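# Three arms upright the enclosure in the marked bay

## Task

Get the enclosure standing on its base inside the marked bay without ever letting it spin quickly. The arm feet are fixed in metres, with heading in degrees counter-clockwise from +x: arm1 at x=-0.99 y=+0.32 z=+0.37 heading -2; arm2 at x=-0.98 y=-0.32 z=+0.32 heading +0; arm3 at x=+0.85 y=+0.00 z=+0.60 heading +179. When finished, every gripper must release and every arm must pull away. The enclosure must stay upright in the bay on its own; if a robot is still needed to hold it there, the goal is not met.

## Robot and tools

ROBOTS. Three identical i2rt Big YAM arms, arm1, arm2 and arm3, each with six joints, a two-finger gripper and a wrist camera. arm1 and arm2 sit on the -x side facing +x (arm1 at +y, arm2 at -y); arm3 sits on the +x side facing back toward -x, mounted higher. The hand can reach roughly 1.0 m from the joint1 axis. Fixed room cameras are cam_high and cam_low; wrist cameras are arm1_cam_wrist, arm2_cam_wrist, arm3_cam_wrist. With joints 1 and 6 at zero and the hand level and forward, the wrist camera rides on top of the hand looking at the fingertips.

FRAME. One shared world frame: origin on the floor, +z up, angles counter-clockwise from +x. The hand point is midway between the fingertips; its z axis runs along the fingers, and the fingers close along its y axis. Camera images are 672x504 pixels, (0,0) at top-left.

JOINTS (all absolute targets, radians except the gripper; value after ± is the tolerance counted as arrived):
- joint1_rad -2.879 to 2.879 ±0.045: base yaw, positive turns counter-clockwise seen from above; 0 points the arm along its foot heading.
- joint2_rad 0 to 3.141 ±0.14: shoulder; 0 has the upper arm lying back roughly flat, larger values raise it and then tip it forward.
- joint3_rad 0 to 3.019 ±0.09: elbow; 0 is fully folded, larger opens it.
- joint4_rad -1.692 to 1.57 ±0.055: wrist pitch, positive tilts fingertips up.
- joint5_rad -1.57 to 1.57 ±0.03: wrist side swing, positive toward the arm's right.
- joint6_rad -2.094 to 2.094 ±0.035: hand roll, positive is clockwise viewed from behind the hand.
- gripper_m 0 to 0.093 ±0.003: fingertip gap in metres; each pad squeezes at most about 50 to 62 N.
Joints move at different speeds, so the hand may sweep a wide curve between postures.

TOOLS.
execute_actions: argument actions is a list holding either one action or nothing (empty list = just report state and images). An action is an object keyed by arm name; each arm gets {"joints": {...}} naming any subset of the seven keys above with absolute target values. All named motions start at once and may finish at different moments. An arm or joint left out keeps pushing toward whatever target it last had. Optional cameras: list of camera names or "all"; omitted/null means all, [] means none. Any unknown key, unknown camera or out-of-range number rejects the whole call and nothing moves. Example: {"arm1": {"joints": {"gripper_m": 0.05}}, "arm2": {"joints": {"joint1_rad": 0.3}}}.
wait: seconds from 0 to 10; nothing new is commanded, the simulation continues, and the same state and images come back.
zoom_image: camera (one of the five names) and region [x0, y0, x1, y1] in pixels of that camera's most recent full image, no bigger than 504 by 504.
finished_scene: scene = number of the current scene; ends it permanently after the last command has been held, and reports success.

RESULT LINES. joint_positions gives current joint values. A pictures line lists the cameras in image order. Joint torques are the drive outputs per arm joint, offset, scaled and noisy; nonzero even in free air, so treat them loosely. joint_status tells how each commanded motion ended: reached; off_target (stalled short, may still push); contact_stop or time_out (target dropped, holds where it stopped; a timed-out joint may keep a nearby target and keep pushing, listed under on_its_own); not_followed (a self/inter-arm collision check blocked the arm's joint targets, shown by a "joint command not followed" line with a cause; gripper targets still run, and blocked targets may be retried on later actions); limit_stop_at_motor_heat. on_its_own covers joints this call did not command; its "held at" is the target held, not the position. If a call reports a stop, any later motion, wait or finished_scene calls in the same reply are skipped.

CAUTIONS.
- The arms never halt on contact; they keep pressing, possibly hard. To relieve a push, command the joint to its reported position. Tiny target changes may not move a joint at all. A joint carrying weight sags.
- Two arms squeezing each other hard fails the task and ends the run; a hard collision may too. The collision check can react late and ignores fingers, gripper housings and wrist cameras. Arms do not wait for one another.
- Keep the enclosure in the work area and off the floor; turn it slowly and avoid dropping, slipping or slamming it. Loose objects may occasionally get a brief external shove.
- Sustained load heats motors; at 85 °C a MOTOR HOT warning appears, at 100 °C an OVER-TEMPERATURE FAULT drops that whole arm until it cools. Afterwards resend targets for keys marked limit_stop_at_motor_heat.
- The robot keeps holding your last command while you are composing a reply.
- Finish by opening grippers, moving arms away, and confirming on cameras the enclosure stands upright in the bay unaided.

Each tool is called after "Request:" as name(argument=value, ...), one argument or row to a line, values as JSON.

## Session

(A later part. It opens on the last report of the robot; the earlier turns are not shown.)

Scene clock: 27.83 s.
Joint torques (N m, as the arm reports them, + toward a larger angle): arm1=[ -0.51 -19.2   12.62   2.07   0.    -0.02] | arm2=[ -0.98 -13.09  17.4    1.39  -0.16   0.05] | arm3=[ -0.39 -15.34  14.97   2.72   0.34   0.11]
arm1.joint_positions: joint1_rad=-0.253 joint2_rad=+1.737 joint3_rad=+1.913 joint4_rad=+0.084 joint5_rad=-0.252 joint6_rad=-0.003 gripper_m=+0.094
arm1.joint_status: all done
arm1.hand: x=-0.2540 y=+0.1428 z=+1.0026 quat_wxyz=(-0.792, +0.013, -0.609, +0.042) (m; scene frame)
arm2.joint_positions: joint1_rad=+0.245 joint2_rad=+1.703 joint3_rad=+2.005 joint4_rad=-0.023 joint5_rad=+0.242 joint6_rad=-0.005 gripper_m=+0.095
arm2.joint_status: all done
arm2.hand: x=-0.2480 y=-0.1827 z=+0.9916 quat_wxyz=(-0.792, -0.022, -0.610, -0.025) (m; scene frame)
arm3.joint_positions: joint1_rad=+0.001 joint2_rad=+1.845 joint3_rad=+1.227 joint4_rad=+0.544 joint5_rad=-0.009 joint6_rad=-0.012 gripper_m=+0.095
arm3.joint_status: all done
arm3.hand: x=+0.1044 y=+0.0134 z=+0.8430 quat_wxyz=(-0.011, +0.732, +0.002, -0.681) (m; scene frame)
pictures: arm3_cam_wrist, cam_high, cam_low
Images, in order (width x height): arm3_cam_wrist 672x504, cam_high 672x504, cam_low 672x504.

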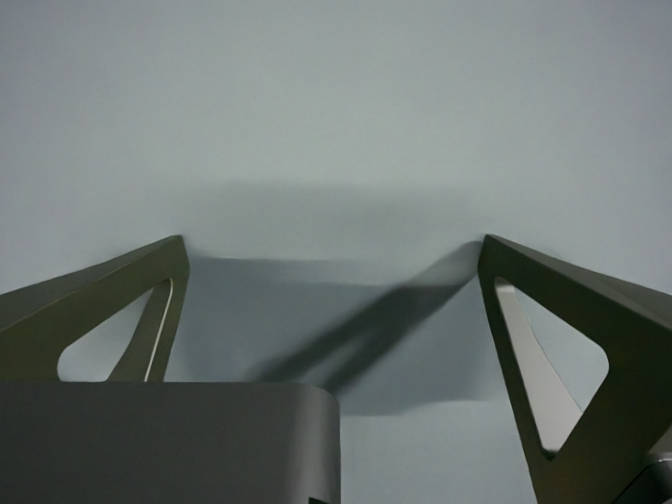

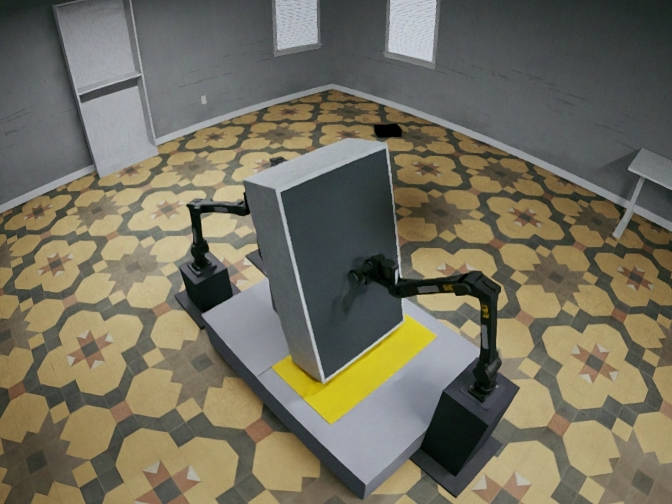

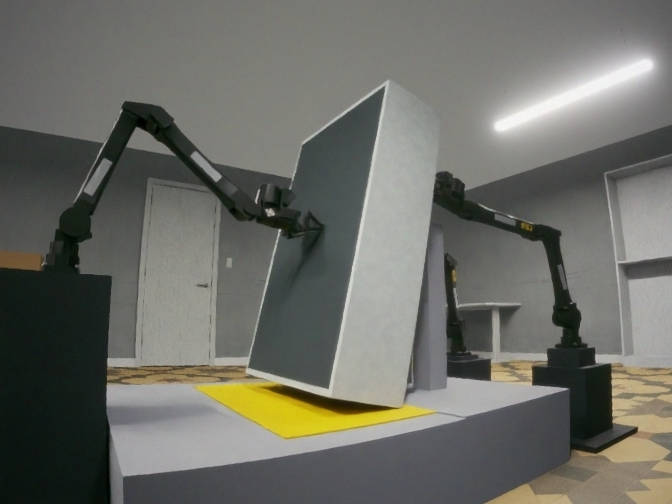

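Request:
execute_actions(
  actions=[],
  cameras=["arm1_cam_wrist", "arm2_cam_wrist", "cam_low"],
)

Scene clock: 28.83 s.
Joint torques (N m, as the arm reports them, + toward a larger angle): arm1=[ -1.18 -20.13  12.53   2.06  -0.04   0.  ] | arm2=[ -0.92 -13.43  17.39   1.43  -0.16   0.06] | arm3=[ -0.45 -15.22  15.02   2.72   0.35   0.11]
arm1.joint_positions: joint1_rad=-0.253 joint2_rad=+1.737 joint3_rad=+1.913 joint4_rad=+0.084 joint5_rad=-0.252 joint6_rad=-0.003 gripper_m=+0.094
arm1.joint_status: all done
arm1.hand: x=-0.2540 y=+0.1428 z=+1.0026 quat_wxyz=(-0.792, +0.013, -0.609, +0.042) (m; scene frame)
arm2.joint_positions: joint1_rad=+0.245 joint2_rad=+1.703 joint3_rad=+2.005 joint4_rad=-0.023 joint5_rad=+0.242 joint6_rad=-0.005 gripper_m=+0.095
arm2.joint_status: all done
arm2.hand: x=-0.2480 y=-0.1827 z=+0.9916 quat_wxyz=(-0.792, -0.022, -0.610, -0.025) (m; scene frame)
arm3.joint_positions: joint1_rad=+0.001 joint2_rad=+1.845 joint3_rad=+1.227 joint4_rad=+0.544 joint5_rad=-0.009 joint6_rad=-0.012 gripper_m=+0.095
arm3.joint_status: all done
arm3.hand: x=+0.1044 y=+0.0134 z=+0.8430 quat_wxyz=(-0.011, +0.732, +0.002, -0.681) (m; scene frame)
pictures: arm1_cam_wrist, arm2_cam_wrist, cam_low
Images, in order (width x height): arm1_cam_wrist 672x504, arm2_cam_wrist 672x504, cam_low 672x504.

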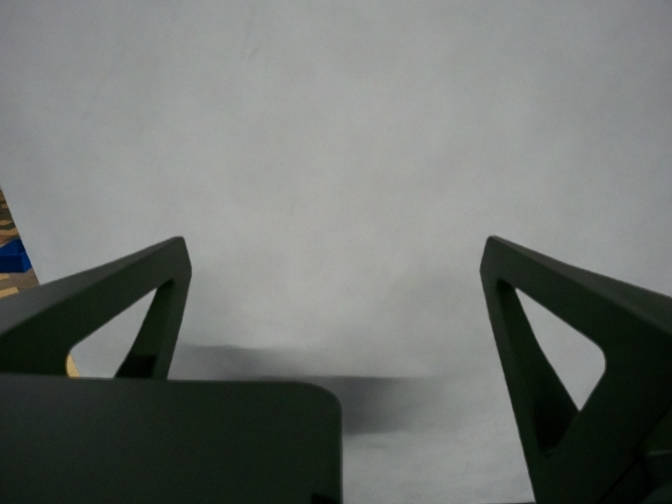

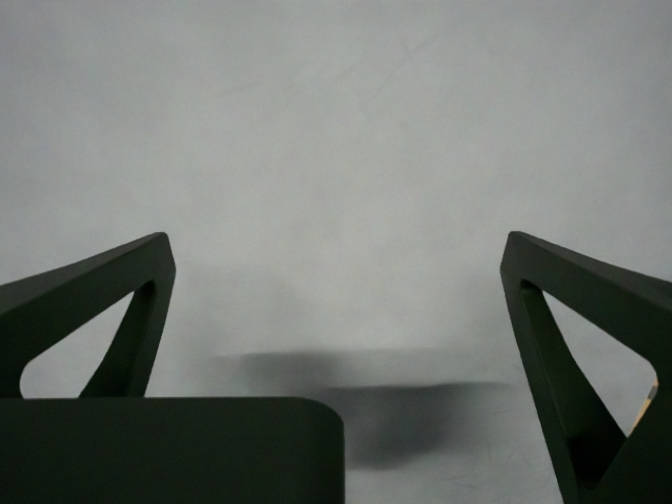

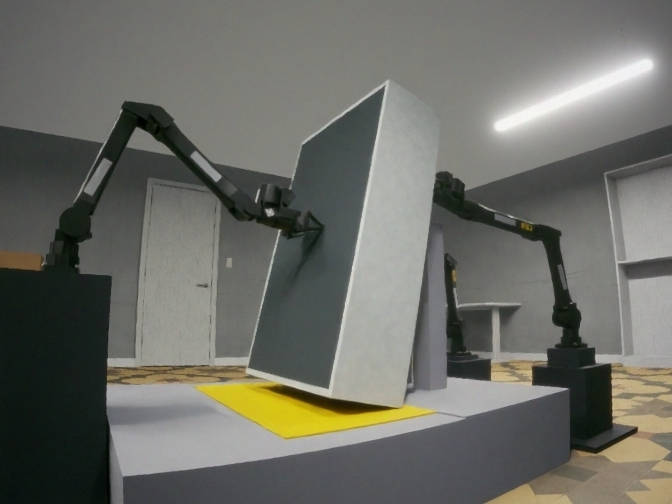

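Request:
execute_actions(
  actions=[
    {"arm1": {"joints": {"joint2_rad": 1.905, "joint3_rad": 2.19, "joint4_rad": -0.043}}, "arm2": {"joints": {"joint2_rad": 1.852, "joint3_rad": 2.267, "joint4_rad": -0.139}}, "arm3": {"joints": {"joint2_rad": 1.811, "joint3_rad": 1.16, "joint4_rad": 0.643}}},
  ],
  cameras=["cam_high", "cam_low"],
)

Scene clock: 32.63 s.
Joint torques (N m, as the arm reports them, + toward a larger angle): arm1=[ -0.72 -23.04  12.76   2.09  -0.03  -0.04] | arm2=[ -0.87 -15.52  17.15   1.43  -0.16   0.06] | arm3=[ -0.4  -10.69  18.91   2.64   0.33   0.08]
arm1.joint_positions: joint1_rad=-0.253 joint2_rad=+1.892 joint3_rad=+2.140 joint4_rad=-0.039 joint5_rad=-0.252 joint6_rad=-0.003 gripper_m=+0.094
arm1.joint_status: all done
arm1.hand: x=-0.2051 y=+0.1279 z=+0.9940 quat_wxyz=(-0.777, +0.008, -0.629, +0.038) (m; scene frame)
arm2.joint_positions: joint1_rad=+0.245 joint2_rad=+1.851 joint3_rad=+2.213 joint4_rad=-0.137 joint5_rad=+0.242 joint6_rad=-0.005 gripper_m=+0.095
arm2.joint_status: all done
arm2.hand: x=-0.2009 y=-0.1707 z=+0.9785 quat_wxyz=(-0.775, -0.018, -0.631, -0.021) (m; scene frame)
arm3.joint_positions: joint1_rad=-0.001 joint2_rad=+1.754 joint3_rad=+1.060 joint4_rad=+0.620 joint5_rad=-0.008 joint6_rad=-0.010 gripper_m=+0.095
arm3.joint_status: joint3_rad off_target (ended at +1.060, target +1.160); the others done
arm3.hand: x=+0.1541 y=+0.0139 z=+0.8337 quat_wxyz=(-0.011, +0.732, +0.000, -0.681) (m; scene frame)
pictures: cam_high, cam_low
Images, in order (width x height): cam_high 672x504, cam_low 672x504.

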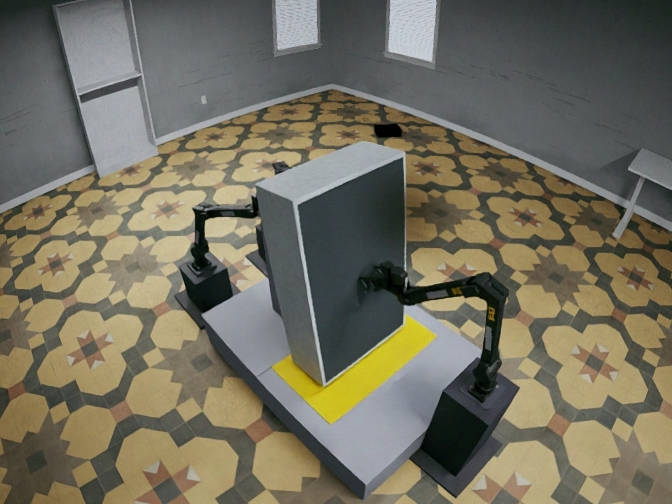

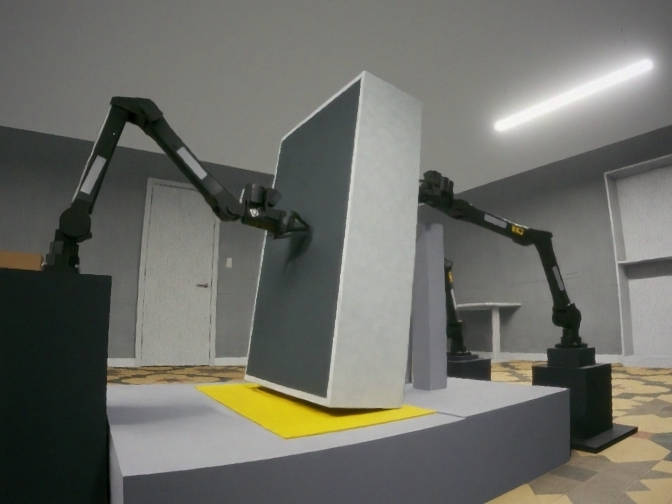

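Request:
execute_actions(
  actions=[
    {"arm3": {"joints": {"joint2_rad": 1.70, "joint3_rad": 1.27, "joint4_rad": 0.37}}},
  ],
  cameras=["cam_high", "cam_low"],
)

Scene clock: 36.03 s.
Joint torques (N m, as the arm reports them, + toward a larger angle): arm1=[ -0.62 -22.84  12.47   1.72   0.01   0.  ] | arm2=[ -0.87 -15.6   17.11   1.43  -0.15   0.06] | arm3=[ -0.38 -10.57  20.83   3.95   0.08   0.08]
arm1.joint_positions: joint1_rad=-0.253 joint2_rad=+1.892 joint3_rad=+2.140 joint4_rad=-0.039 joint5_rad=-0.252 joint6_rad=-0.003 gripper_m=+0.094
arm1.joint_status: not commanded
arm1.hand: x=-0.2051 y=+0.1279 z=+0.9940 quat_wxyz=(-0.777, +0.008, -0.629, +0.038) (m; scene frame)
arm2.joint_positions: joint1_rad=+0.245 joint2_rad=+1.851 joint3_rad=+2.213 joint4_rad=-0.137 joint5_rad=+0.242 joint6_rad=-0.005 gripper_m=+0.095
arm2.joint_status: not commanded
arm2.hand: x=-0.2009 y=-0.1707 z=+0.9785 quat_wxyz=(-0.775, -0.018, -0.631, -0.021) (m; scene frame)
arm3.joint_positions: joint1_rad=+0.000 joint2_rad=+1.659 joint3_rad=+1.073 joint4_rad=+0.316 joint5_rad=-0.001 joint6_rad=-0.009 gripper_m=+0.095
arm3.joint_status: joint3_rad time_out (moved +0.013 of +0.210); the others done
arm3.on_its_own: joint3_rad reads +1.073 and still pushes toward +1.186 since a time_out
arm3.hand: x=+0.1725 y=+0.0136 z=+0.8307 quat_wxyz=(-0.012, +0.795, -0.003, -0.606) (m; scene frame)
pictures: cam_high, cam_low
Images, in order (width x height): cam_high 672x504, cam_low 672x504.

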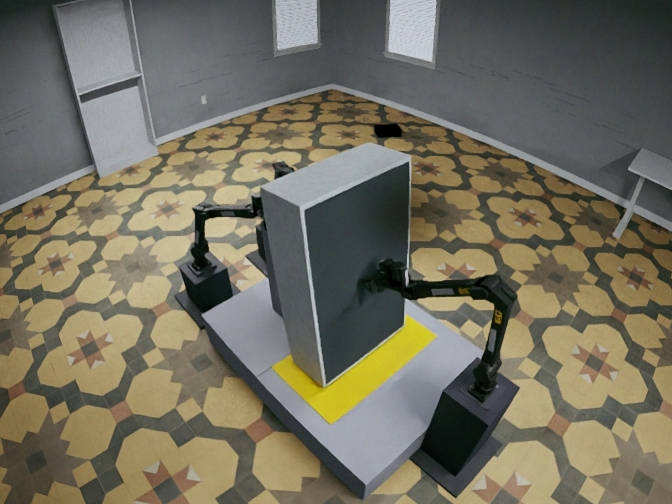

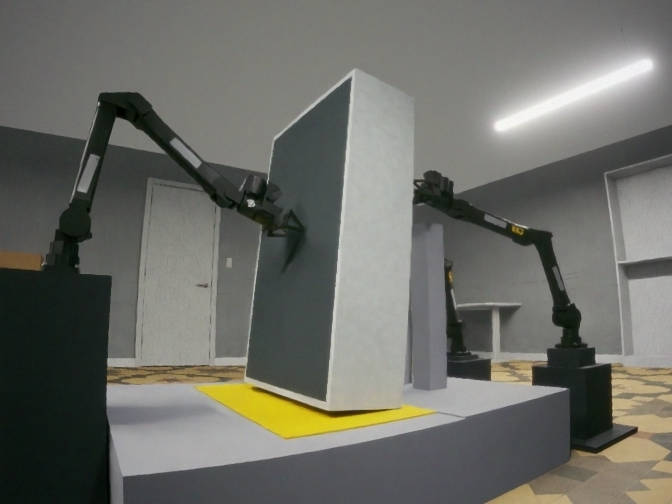

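Request:
execute_actions(
  actions=[
    {"arm3": {"joints": {"joint4_rad": 0.56}}},
  ],
  cameras=["cam_low"],
)

Scene clock: 42.03 s.
Joint torques (N m, as the arm reports them, + toward a larger angle): arm1=[ -1.16 -22.87  12.47   1.97  -0.02  -0.02] | arm2=[ -0.89 -15.63  17.16   1.43  -0.16   0.05] | arm3=[ -0.47 -12.66  22.4    6.96   0.12   0.08]
arm1.joint_positions: joint1_rad=-0.253 joint2_rad=+1.892 joint3_rad=+2.140 joint4_rad=-0.039 joint5_rad=-0.252 joint6_rad=-0.003 gripper_m=+0.094
arm1.joint_status: not commanded
arm1.hand: x=-0.2051 y=+0.1279 z=+0.9940 quat_wxyz=(-0.777, +0.008, -0.629, +0.038) (m; scene frame)
arm2.joint_positions: joint1_rad=+0.245 joint2_rad=+1.851 joint3_rad=+2.213 joint4_rad=-0.137 joint5_rad=+0.242 joint6_rad=-0.005 gripper_m=+0.095
arm2.joint_status: not commanded
arm2.hand: x=-0.2009 y=-0.1707 z=+0.9785 quat_wxyz=(-0.775, -0.018, -0.631, -0.021) (m; scene frame)
arm3.joint_positions: joint1_rad=+0.000 joint2_rad=+1.680 joint3_rad=+1.055 joint4_rad=+0.428 joint5_rad=-0.002 joint6_rad=-0.009 gripper_m=+0.095
arm3.joint_status: joint4_rad time_out (moved +0.112 of +0.244)
arm3.on_its_own: joint3_rad reads +1.055 and still pushes toward +1.186 since a time_out; joint4_rad reads +0.428 and still pushes toward +0.560 since a time_out
arm3.hand: x=+0.1693 y=+0.0135 z=+0.8333 quat_wxyz=(-0.012, +0.773, -0.002, -0.634) (m; scene frame)
pictures: cam_low
Images, in order (width x height): cam_low 672x504.

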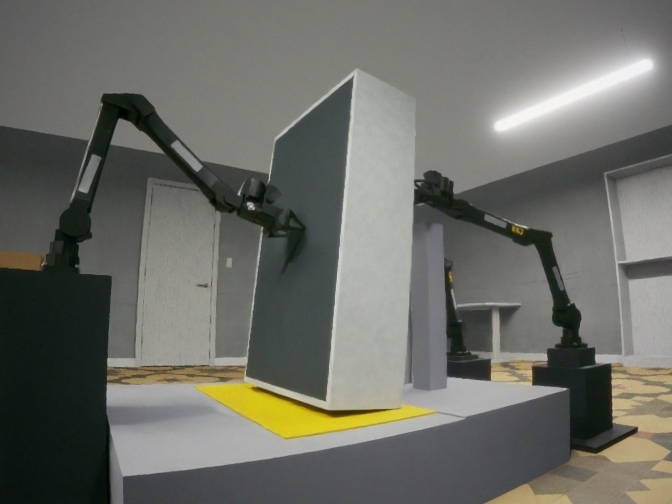

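Request:
execute_actions(
  actions=[
    {"arm3": {"joints": {"joint2_rad": 1.72, "joint3_rad": 1.11, "joint4_rad": 0.40}}, "arm1": {"joints": {"joint2_rad": 2.03, "joint3_rad": 2.38, "joint4_rad": -0.15}}, "arm2": {"joints": {"joint2_rad": 1.98, "joint3_rad": 2.45, "joint4_rad": -0.24}}},
  ],
  cameras=["cam_low", "cam_high"],
)

Scene clock: 44.13 s.
Joint torques (N m, as the arm reports them, + toward a larger angle): arm1=[ -1.36 -22.05  12.15   1.75   0.03   0.04] | arm2=[ -0.89 -16.57  16.94   1.43  -0.14   0.07] | arm3=[-0.51 -4.2  22.57  3.41  0.    0.07]
arm1.joint_positions: joint1_rad=-0.253 joint2_rad=+2.009 joint3_rad=+2.330 joint4_rad=-0.144 joint5_rad=-0.252 joint6_rad=-0.003 gripper_m=+0.094
arm1.joint_status: all done
arm1.hand: x=-0.1745 y=+0.1186 z=+0.9894 quat_wxyz=(-0.767, +0.005, -0.641, +0.035) (m; scene frame)
arm2.joint_positions: joint1_rad=+0.245 joint2_rad=+1.974 joint3_rad=+2.396 joint4_rad=-0.237 joint5_rad=+0.242 joint6_rad=-0.005 gripper_m=+0.095
arm2.joint_status: all done
arm2.hand: x=-0.1679 y=-0.1622 z=+0.9661 quat_wxyz=(-0.763, -0.014, -0.646, -0.017) (m; scene frame)
arm3.joint_positions: joint1_rad=+0.001 joint2_rad=+1.613 joint3_rad=+0.975 joint4_rad=+0.359 joint5_rad=+0.001 joint6_rad=-0.008 gripper_m=+0.095
arm3.joint_status: joint3_rad off_target (ended at +0.975, target +1.110); the others done
arm3.on_its_own: joint3_rad reads +0.975 and still pushes toward +1.110 since a time_out
arm3.hand: x=+0.2019 y=+0.0130 z=+0.8161 quat_wxyz=(-0.012, +0.798, -0.004, -0.602) (m; scene frame)
pictures: cam_high, cam_low
Images, in order (width x height): cam_high 672x504, cam_low 672x504.

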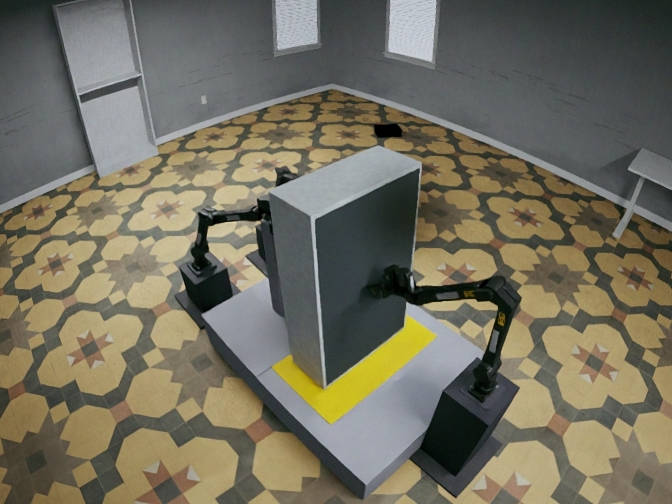

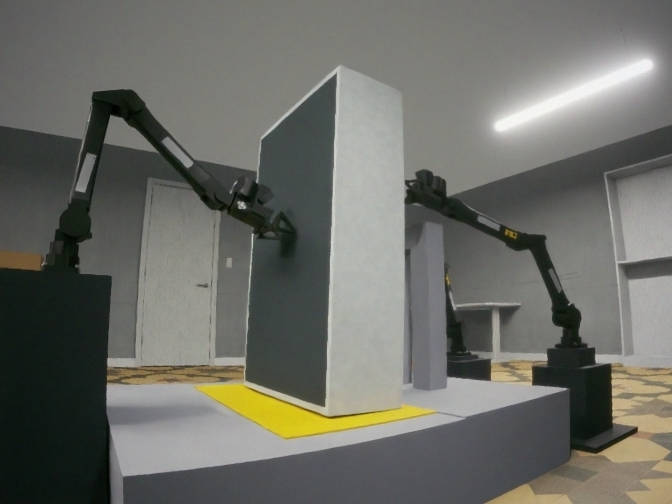

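Request:
execute_actions(
  actions=[],
)

Scene clock: 44.83 s.
Joint torques (N m, as the arm reports them, + toward a larger angle): arm1=[ -0.86 -23.18  12.45   2.07   0.02  -0.07] | arm2=[ -0.83 -16.56  16.96   1.43  -0.15   0.07] | arm3=[-0.55 -4.64 22.59  3.37  0.01  0.06]
arm1.joint_positions: joint1_rad=-0.253 joint2_rad=+2.009 joint3_rad=+2.330 joint4_rad=-0.144 joint5_rad=-0.252 joint6_rad=-0.003 gripper_m=+0.094
arm1.joint_status: all done
arm1.hand: x=-0.1745 y=+0.1186 z=+0.9894 quat_wxyz=(-0.767, +0.005, -0.641, +0.035) (m; scene frame)
arm2.joint_positions: joint1_rad=+0.245 joint2_rad=+1.974 joint3_rad=+2.396 joint4_rad=-0.237 joint5_rad=+0.242 joint6_rad=-0.005 gripper_m=+0.095
arm2.joint_status: all done
arm2.hand: x=-0.1679 y=-0.1622 z=+0.9661 quat_wxyz=(-0.763, -0.014, -0.646, -0.017) (m; scene frame)
arm3.joint_positions: joint1_rad=+0.001 joint2_rad=+1.613 joint3_rad=+0.975 joint4_rad=+0.359 joint5_rad=+0.001 joint6_rad=-0.008 gripper_m=+0.095
arm3.joint_status: joint3_rad off_target (ended at +0.975, target +1.110); the others done
arm3.on_its_own: joint3_rad reads +0.975 and still pushes toward +1.110 since a time_out
arm3.hand: x=+0.2019 y=+0.0130 z=+0.8161 quat_wxyz=(-0.012, +0.798, -0.004, -0.602) (m; scene frame)
pictures: arm1_cam_wrist, arm2_cam_wrist, arm3_cam_wrist, cam_high, cam_low
Images, in order (width x height): arm1_cam_wrist 672x504, arm2_cam_wrist 672x504, arm3_cam_wrist 672x504, cam_high 672x504, cam_low 672x504.

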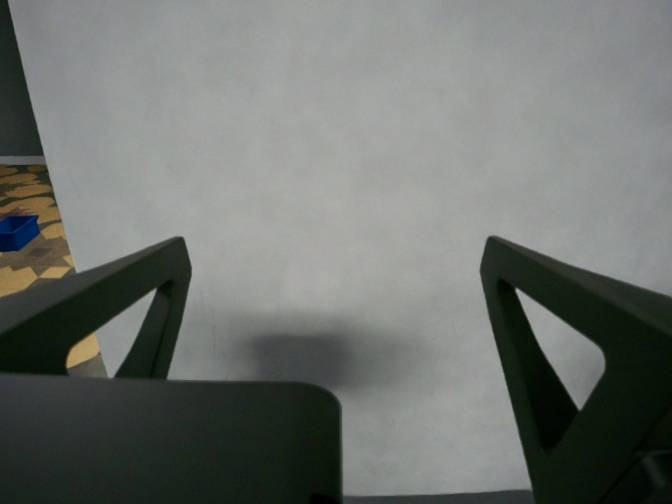

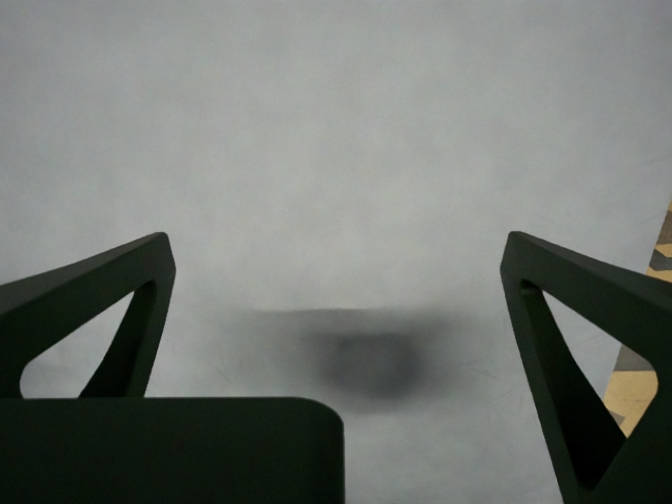

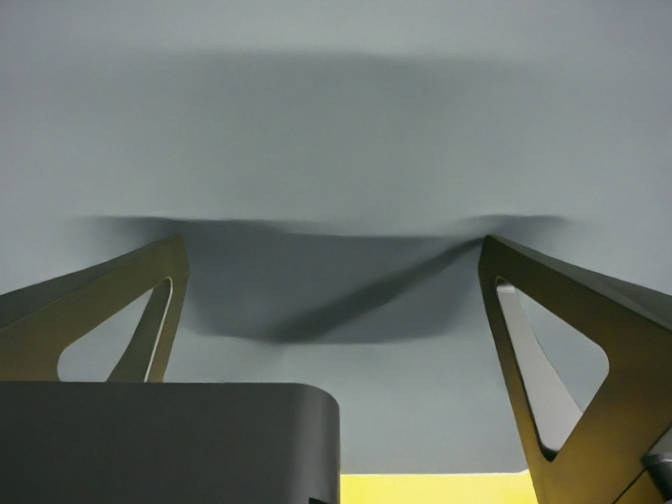

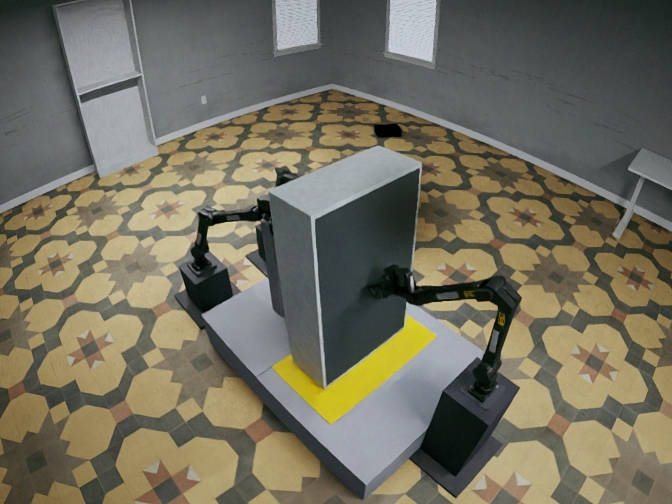

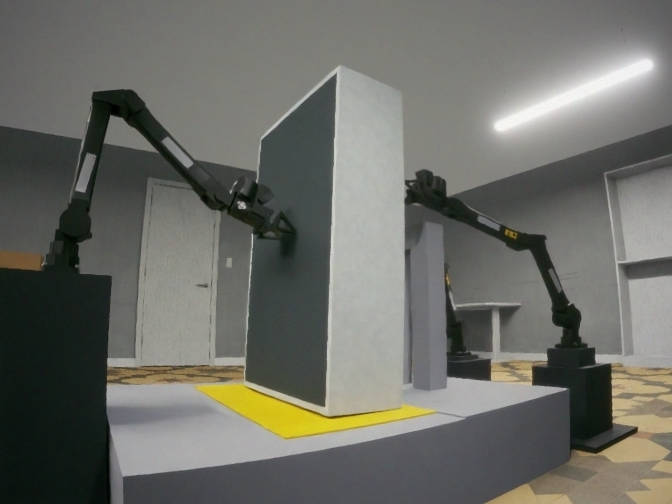

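Request:
execute_actions(
  actions=[
    {"arm3": {"joints": {"joint2_rad": 1.715, "joint3_rad": 1.06, "joint4_rad": 0.42}}},
  ],
  cameras=["cam_low"],
)

Scene clock: 46.67 s.
Joint torques (N m, as the arm reports them, + toward a larger angle): arm1=[ -1.17 -22.48  12.49   2.12   0.01   0.01] | arm2=[ -0.7  -16.58  16.96   1.4   -0.14   0.07] | arm3=[-0.55 -1.87 20.42  4.06 -0.06  0.06]
arm1.joint_positions: joint1_rad=-0.253 joint2_rad=+2.009 joint3_rad=+2.330 joint4_rad=-0.144 joint5_rad=-0.252 joint6_rad=-0.003 gripper_m=+0.094
arm1.joint_status: not commanded
arm1.hand: x=-0.1745 y=+0.1186 z=+0.9894 quat_wxyz=(-0.767, +0.005, -0.641, +0.035) (m; scene frame)
arm2.joint_positions: joint1_rad=+0.245 joint2_rad=+1.974 joint3_rad=+2.396 joint4_rad=-0.237 joint5_rad=+0.242 joint6_rad=-0.005 gripper_m=+0.095
arm2.joint_status: not commanded
arm2.hand: x=-0.1679 y=-0.1622 z=+0.9661 quat_wxyz=(-0.763, -0.014, -0.646, -0.017) (m; scene frame)
arm3.joint_positions: joint1_rad=+0.002 joint2_rad=+1.582 joint3_rad=+0.918 joint4_rad=+0.361 joint5_rad=+0.003 joint6_rad=-0.006 gripper_m=+0.095
arm3.joint_status: joint3_rad time_out (moved -0.056 of +0.085); joint4_rad time_out (moved +0.002 of +0.061); the others done
arm3.on_its_own: joint3_rad reads +0.918 and still pushes toward +1.032 since a time_out; joint4_rad reads +0.361 and still pushes toward +0.420 since a time_out
arm3.hand: x=+0.2211 y=+0.0124 z=+0.8053 quat_wxyz=(-0.012, +0.805, -0.005, -0.593) (m; scene frame)
pictures: cam_low
Images, in order (width x height): cam_low 672x504.

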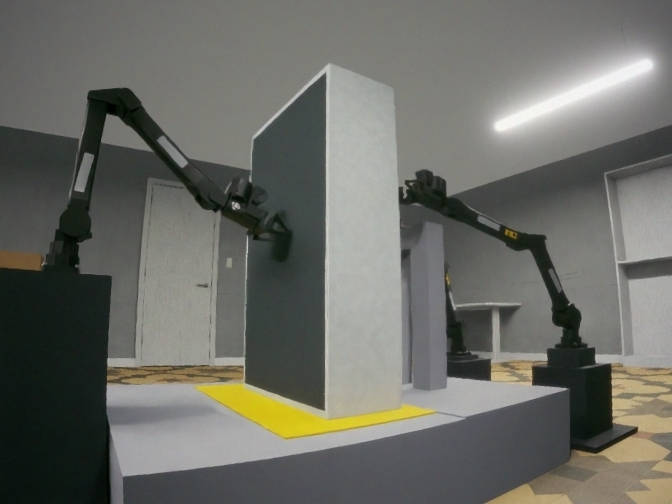

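Request:
execute_actions(
  actions=[
    {"arm3": {"joints": {"joint2_rad": 1.70, "joint3_rad": 0.99, "joint4_rad": 0.44}}},
  ],
  cameras=["cam_low"],
)

Scene clock: 48.60 s.
Joint torques (N m, as the arm reports them, + toward a larger angle): arm1=[ -0.87 -23.18  12.44   1.72   0.    -0.04] | arm2=[ -0.83 -16.56  17.     1.46  -0.14   0.06] | arm3=[-0.61 -3.03 17.01  4.52 -0.06  0.05]
arm1.joint_positions: joint1_rad=-0.253 joint2_rad=+2.009 joint3_rad=+2.330 joint4_rad=-0.144 joint5_rad=-0.252 joint6_rad=-0.003 gripper_m=+0.094
arm1.joint_status: not commanded
arm1.hand: x=-0.1745 y=+0.1186 z=+0.9894 quat_wxyz=(-0.767, +0.005, -0.641, +0.035) (m; scene frame)
arm2.joint_positions: joint1_rad=+0.245 joint2_rad=+1.974 joint3_rad=+2.396 joint4_rad=-0.237 joint5_rad=+0.242 joint6_rad=-0.005 gripper_m=+0.095
arm2.joint_status: not commanded
arm2.hand: x=-0.1679 y=-0.1622 z=+0.9661 quat_wxyz=(-0.763, -0.014, -0.646, -0.017) (m; scene frame)
arm3.joint_positions: joint1_rad=+0.002 joint2_rad=+1.582 joint3_rad=+0.913 joint4_rad=+0.370 joint5_rad=+0.003 joint6_rad=-0.006 gripper_m=+0.095
arm3.joint_status: joint4_rad time_out (moved +0.008 of +0.079); the others done
arm3.on_its_own: joint4_rad reads +0.370 and still pushes toward +0.440 since a time_out
arm3.hand: x=+0.2222 y=+0.0124 z=+0.8047 quat_wxyz=(-0.012, +0.804, -0.004, -0.594) (m; scene frame)
pictures: cam_low
Images, in order (width x height): cam_low 672x504.

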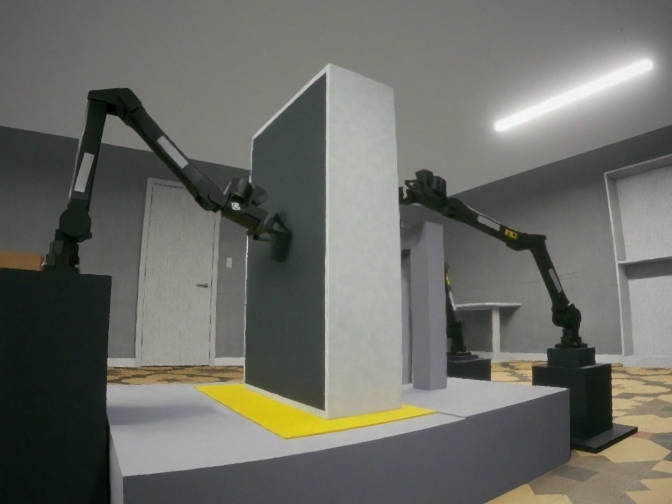

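Request:
zoom_image(
  camera="cam_low",
  region=[180, 300, 480, 450],
)

Region (180, 300, 480, 450) of cam_low's 672x504 image, scaled by 1.680, with more detail than that image has.

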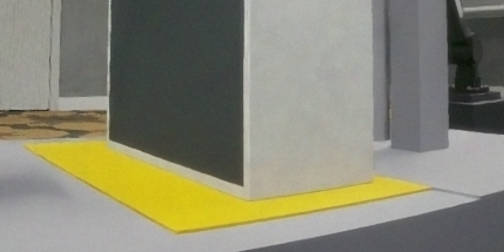

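Request:
execute_actions(
  actions=[
    {"arm3": {"joints": {"joint2_rad": 1.56, "joint3_rad": 0.90, "joint4_rad": 0.37}}},
  ],
  cameras=["cam_low", "arm3_cam_wrist"],
)

Scene clock: 49.47 s.
Joint torques (N m, as the arm reports them, + toward a larger angle): arm1=[ -0.63 -23.04  12.42   1.81   0.02   0.  ] | arm2=[ -0.83 -16.66  16.93   1.45  -0.14   0.06] | arm3=[ -0.56 -13.83   9.25   1.75  -0.06   0.05]
arm1.joint_positions: joint1_rad=-0.253 joint2_rad=+2.009 joint3_rad=+2.330 joint4_rad=-0.144 joint5_rad=-0.252 joint6_rad=-0.003 gripper_m=+0.094
arm1.joint_status: not commanded
arm1.hand: x=-0.1745 y=+0.1186 z=+0.9894 quat_wxyz=(-0.767, +0.005, -0.641, +0.035) (m; scene frame)
arm2.joint_positions: joint1_rad=+0.245 joint2_rad=+1.974 joint3_rad=+2.396 joint4_rad=-0.237 joint5_rad=+0.242 joint6_rad=-0.005 gripper_m=+0.095
arm2.joint_status: not commanded
arm2.hand: x=-0.1679 y=-0.1622 z=+0.9661 quat_wxyz=(-0.763, -0.014, -0.646, -0.017) (m; scene frame)
arm3.joint_positions: joint1_rad=+0.002 joint2_rad=+1.581 joint3_rad=+0.905 joint4_rad=+0.370 joint5_rad=+0.003 joint6_rad=-0.006 gripper_m=+0.095
arm3.joint_status: all done
arm3.hand: x=+0.2246 y=+0.0124 z=+0.8011 quat_wxyz=(-0.012, +0.806, -0.005, -0.592) (m; scene frame)
pictures: arm3_cam_wrist, cam_low
Images, in order (width x height): arm3_cam_wrist 672x504, cam_low 672x504.

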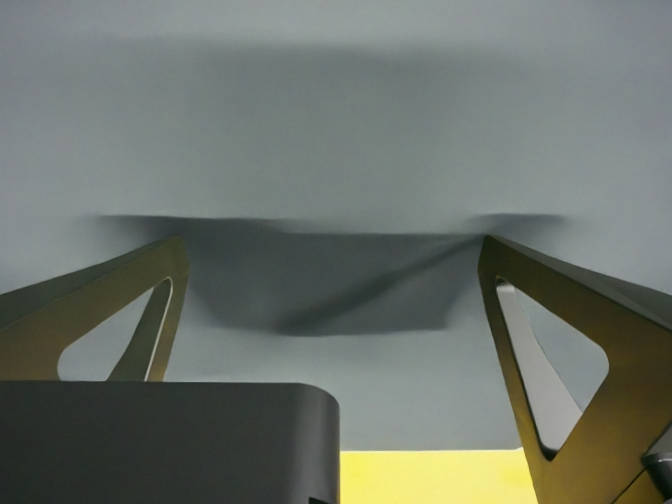

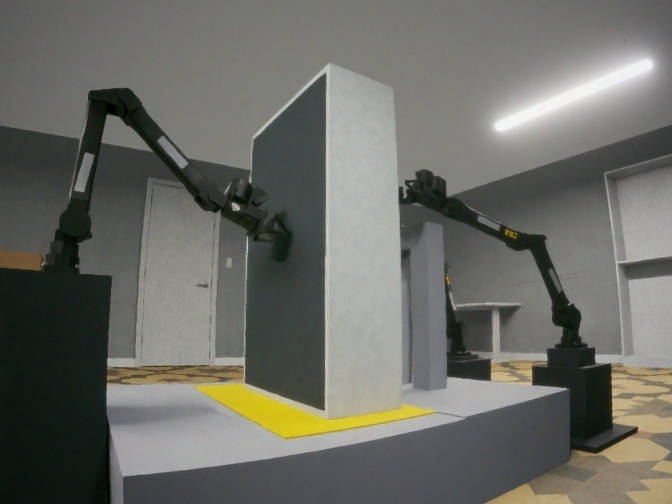

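The enclosure is standing flat and no longer leaning on arm3, so I'll pull all three arms clear.

Request:
execute_actions(
  actions=[
    {"arm3": {"joints": {"joint2_rad": 1.0, "joint3_rad": 0.7, "joint4_rad": 0.2}}, "arm1": {"joints": {"joint2_rad": 1.3, "joint3_rad": 1.5, "joint4_rad": -0.3}}, "arm2": {"joints": {"joint2_rad": 1.3, "joint3_rad": 1.5, "joint4_rad": -0.3}}},
  ],
  cameras=["cam_low", "cam_high"],
)

Scene clock: 51.23 s.
Joint torques (N m, as the arm reports them, + toward a larger angle): arm1=[ -1.1  -12.51   9.     1.84  -0.04   0.09] | arm2=[-1.1  -6.78 12.11  1.22  0.05 -0.11] | arm3=[-0.4  -3.22 11.84  1.22 -0.04  0.05]
arm1.joint_positions: joint1_rad=-0.253 joint2_rad=+1.303 joint3_rad=+1.498 joint4_rad=-0.298 joint5_rad=-0.252 joint6_rad=-0.003 gripper_m=+0.094
arm1.joint_status: all done
arm1.hand: x=-0.4060 y=+0.1887 z=+0.9433 quat_wxyz=(-0.674, -0.022, -0.738, +0.008) (m; scene frame)
arm2.joint_positions: joint1_rad=+0.245 joint2_rad=+1.290 joint3_rad=+1.500 joint4_rad=-0.289 joint5_rad=+0.239 joint6_rad=+0.014 gripper_m=+0.095
arm2.joint_status: all done
arm2.hand: x=-0.3845 y=-0.2159 z=+0.8902 quat_wxyz=(-0.675, +0.003, -0.738, -0.003) (m; scene frame)
arm3.joint_positions: joint1_rad=+0.002 joint2_rad=+0.983 joint3_rad=+0.699 joint4_rad=+0.213 joint5_rad=+0.002 joint6_rad=-0.006 gripper_m=+0.095
arm3.joint_status: all done
arm3.hand: x=+0.3706 y=+0.0082 z=+0.9648 quat_wxyz=(-0.012, +0.731, -0.004, -0.682) (m; scene frame)
pictures: cam_high, cam_low
Images, in order (width x height): cam_high 672x504, cam_low 672x504.

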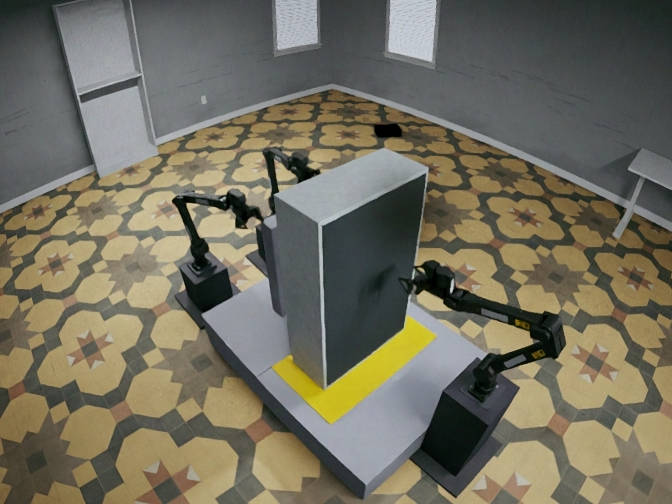

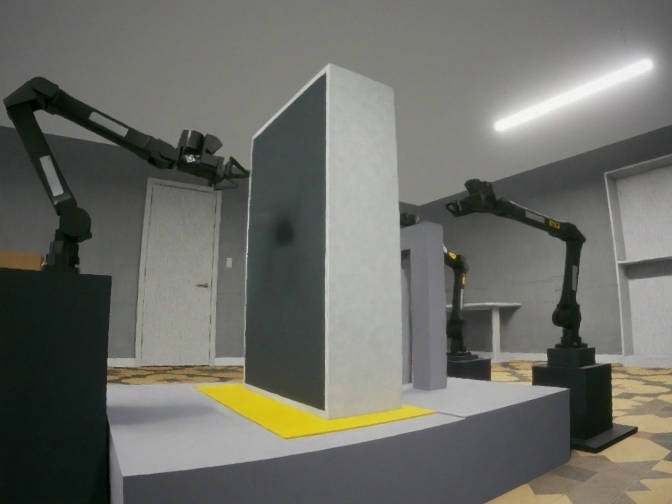

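Request:
execute_actions(
  actions=[
    {"arm3": {"joints": {"joint2_rad": 0.6, "joint3_rad": 0.4, "joint4_rad": 0.2}}, "arm1": {"joints": {"joint2_rad": 0.9, "joint3_rad": 1.0, "joint4_rad": -0.2}}, "arm2": {"joints": {"joint2_rad": 0.9, "joint3_rad": 1.0, "joint4_rad": -0.2}}},
  ],
  cameras=["cam_high"],
)

Request:
finished_scene(
  scene=1,
)

Scene clock: 52.67 s.
Joint torques (N m, as the arm reports them, + toward a larger angle): arm1=[ 0.26 -4.62  8.47  2.73 -0.08  0.  ] | arm2=[-1.07 -1.68 13.01  2.15  0.05 -0.11] | arm3=[-0.49  1.13 10.94  1.22 -0.05  0.05]
arm1.joint_positions: joint1_rad=-0.253 joint2_rad=+0.896 joint3_rad=+1.003 joint4_rad=-0.211 joint5_rad=-0.252 joint6_rad=-0.003 gripper_m=+0.094
arm1.joint_status: all done
arm1.hand: x=-0.5429 y=+0.2301 z=+0.8634 quat_wxyz=(-0.674, -0.022, -0.738, +0.008) (m; scene frame)
arm2.joint_positions: joint1_rad=+0.245 joint2_rad=+0.895 joint3_rad=+0.994 joint4_rad=-0.213 joint5_rad=+0.239 joint6_rad=+0.014 gripper_m=+0.095
arm2.joint_status: all done
arm2.hand: x=-0.5200 y=-0.2495 z=+0.7965 quat_wxyz=(-0.662, +0.006, -0.750, +0.000) (m; scene frame)
arm3.joint_positions: joint1_rad=+0.002 joint2_rad=+0.598 joint3_rad=+0.412 joint4_rad=+0.213 joint5_rad=+0.002 joint6_rad=-0.006 gripper_m=+0.095
arm3.joint_status: all done
arm3.hand: x=+0.4825 y=+0.0061 z=+0.9415 quat_wxyz=(-0.013, +0.697, -0.003, -0.717) (m; scene frame)
pictures: cam_high
Images, in order (width x height): cam_high 672x504.

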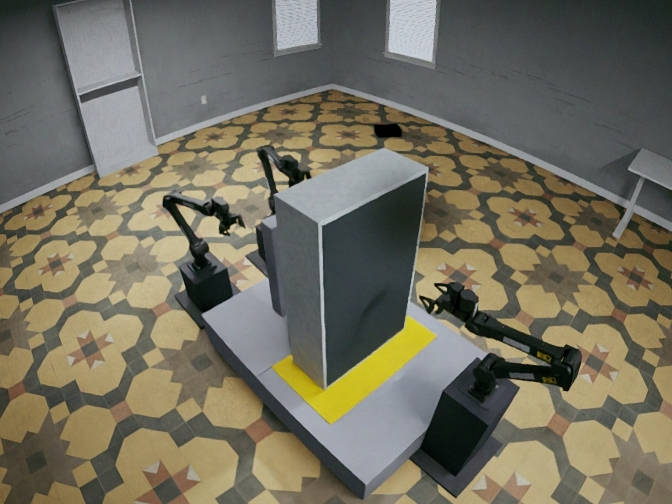

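The scene is finished: the task was done.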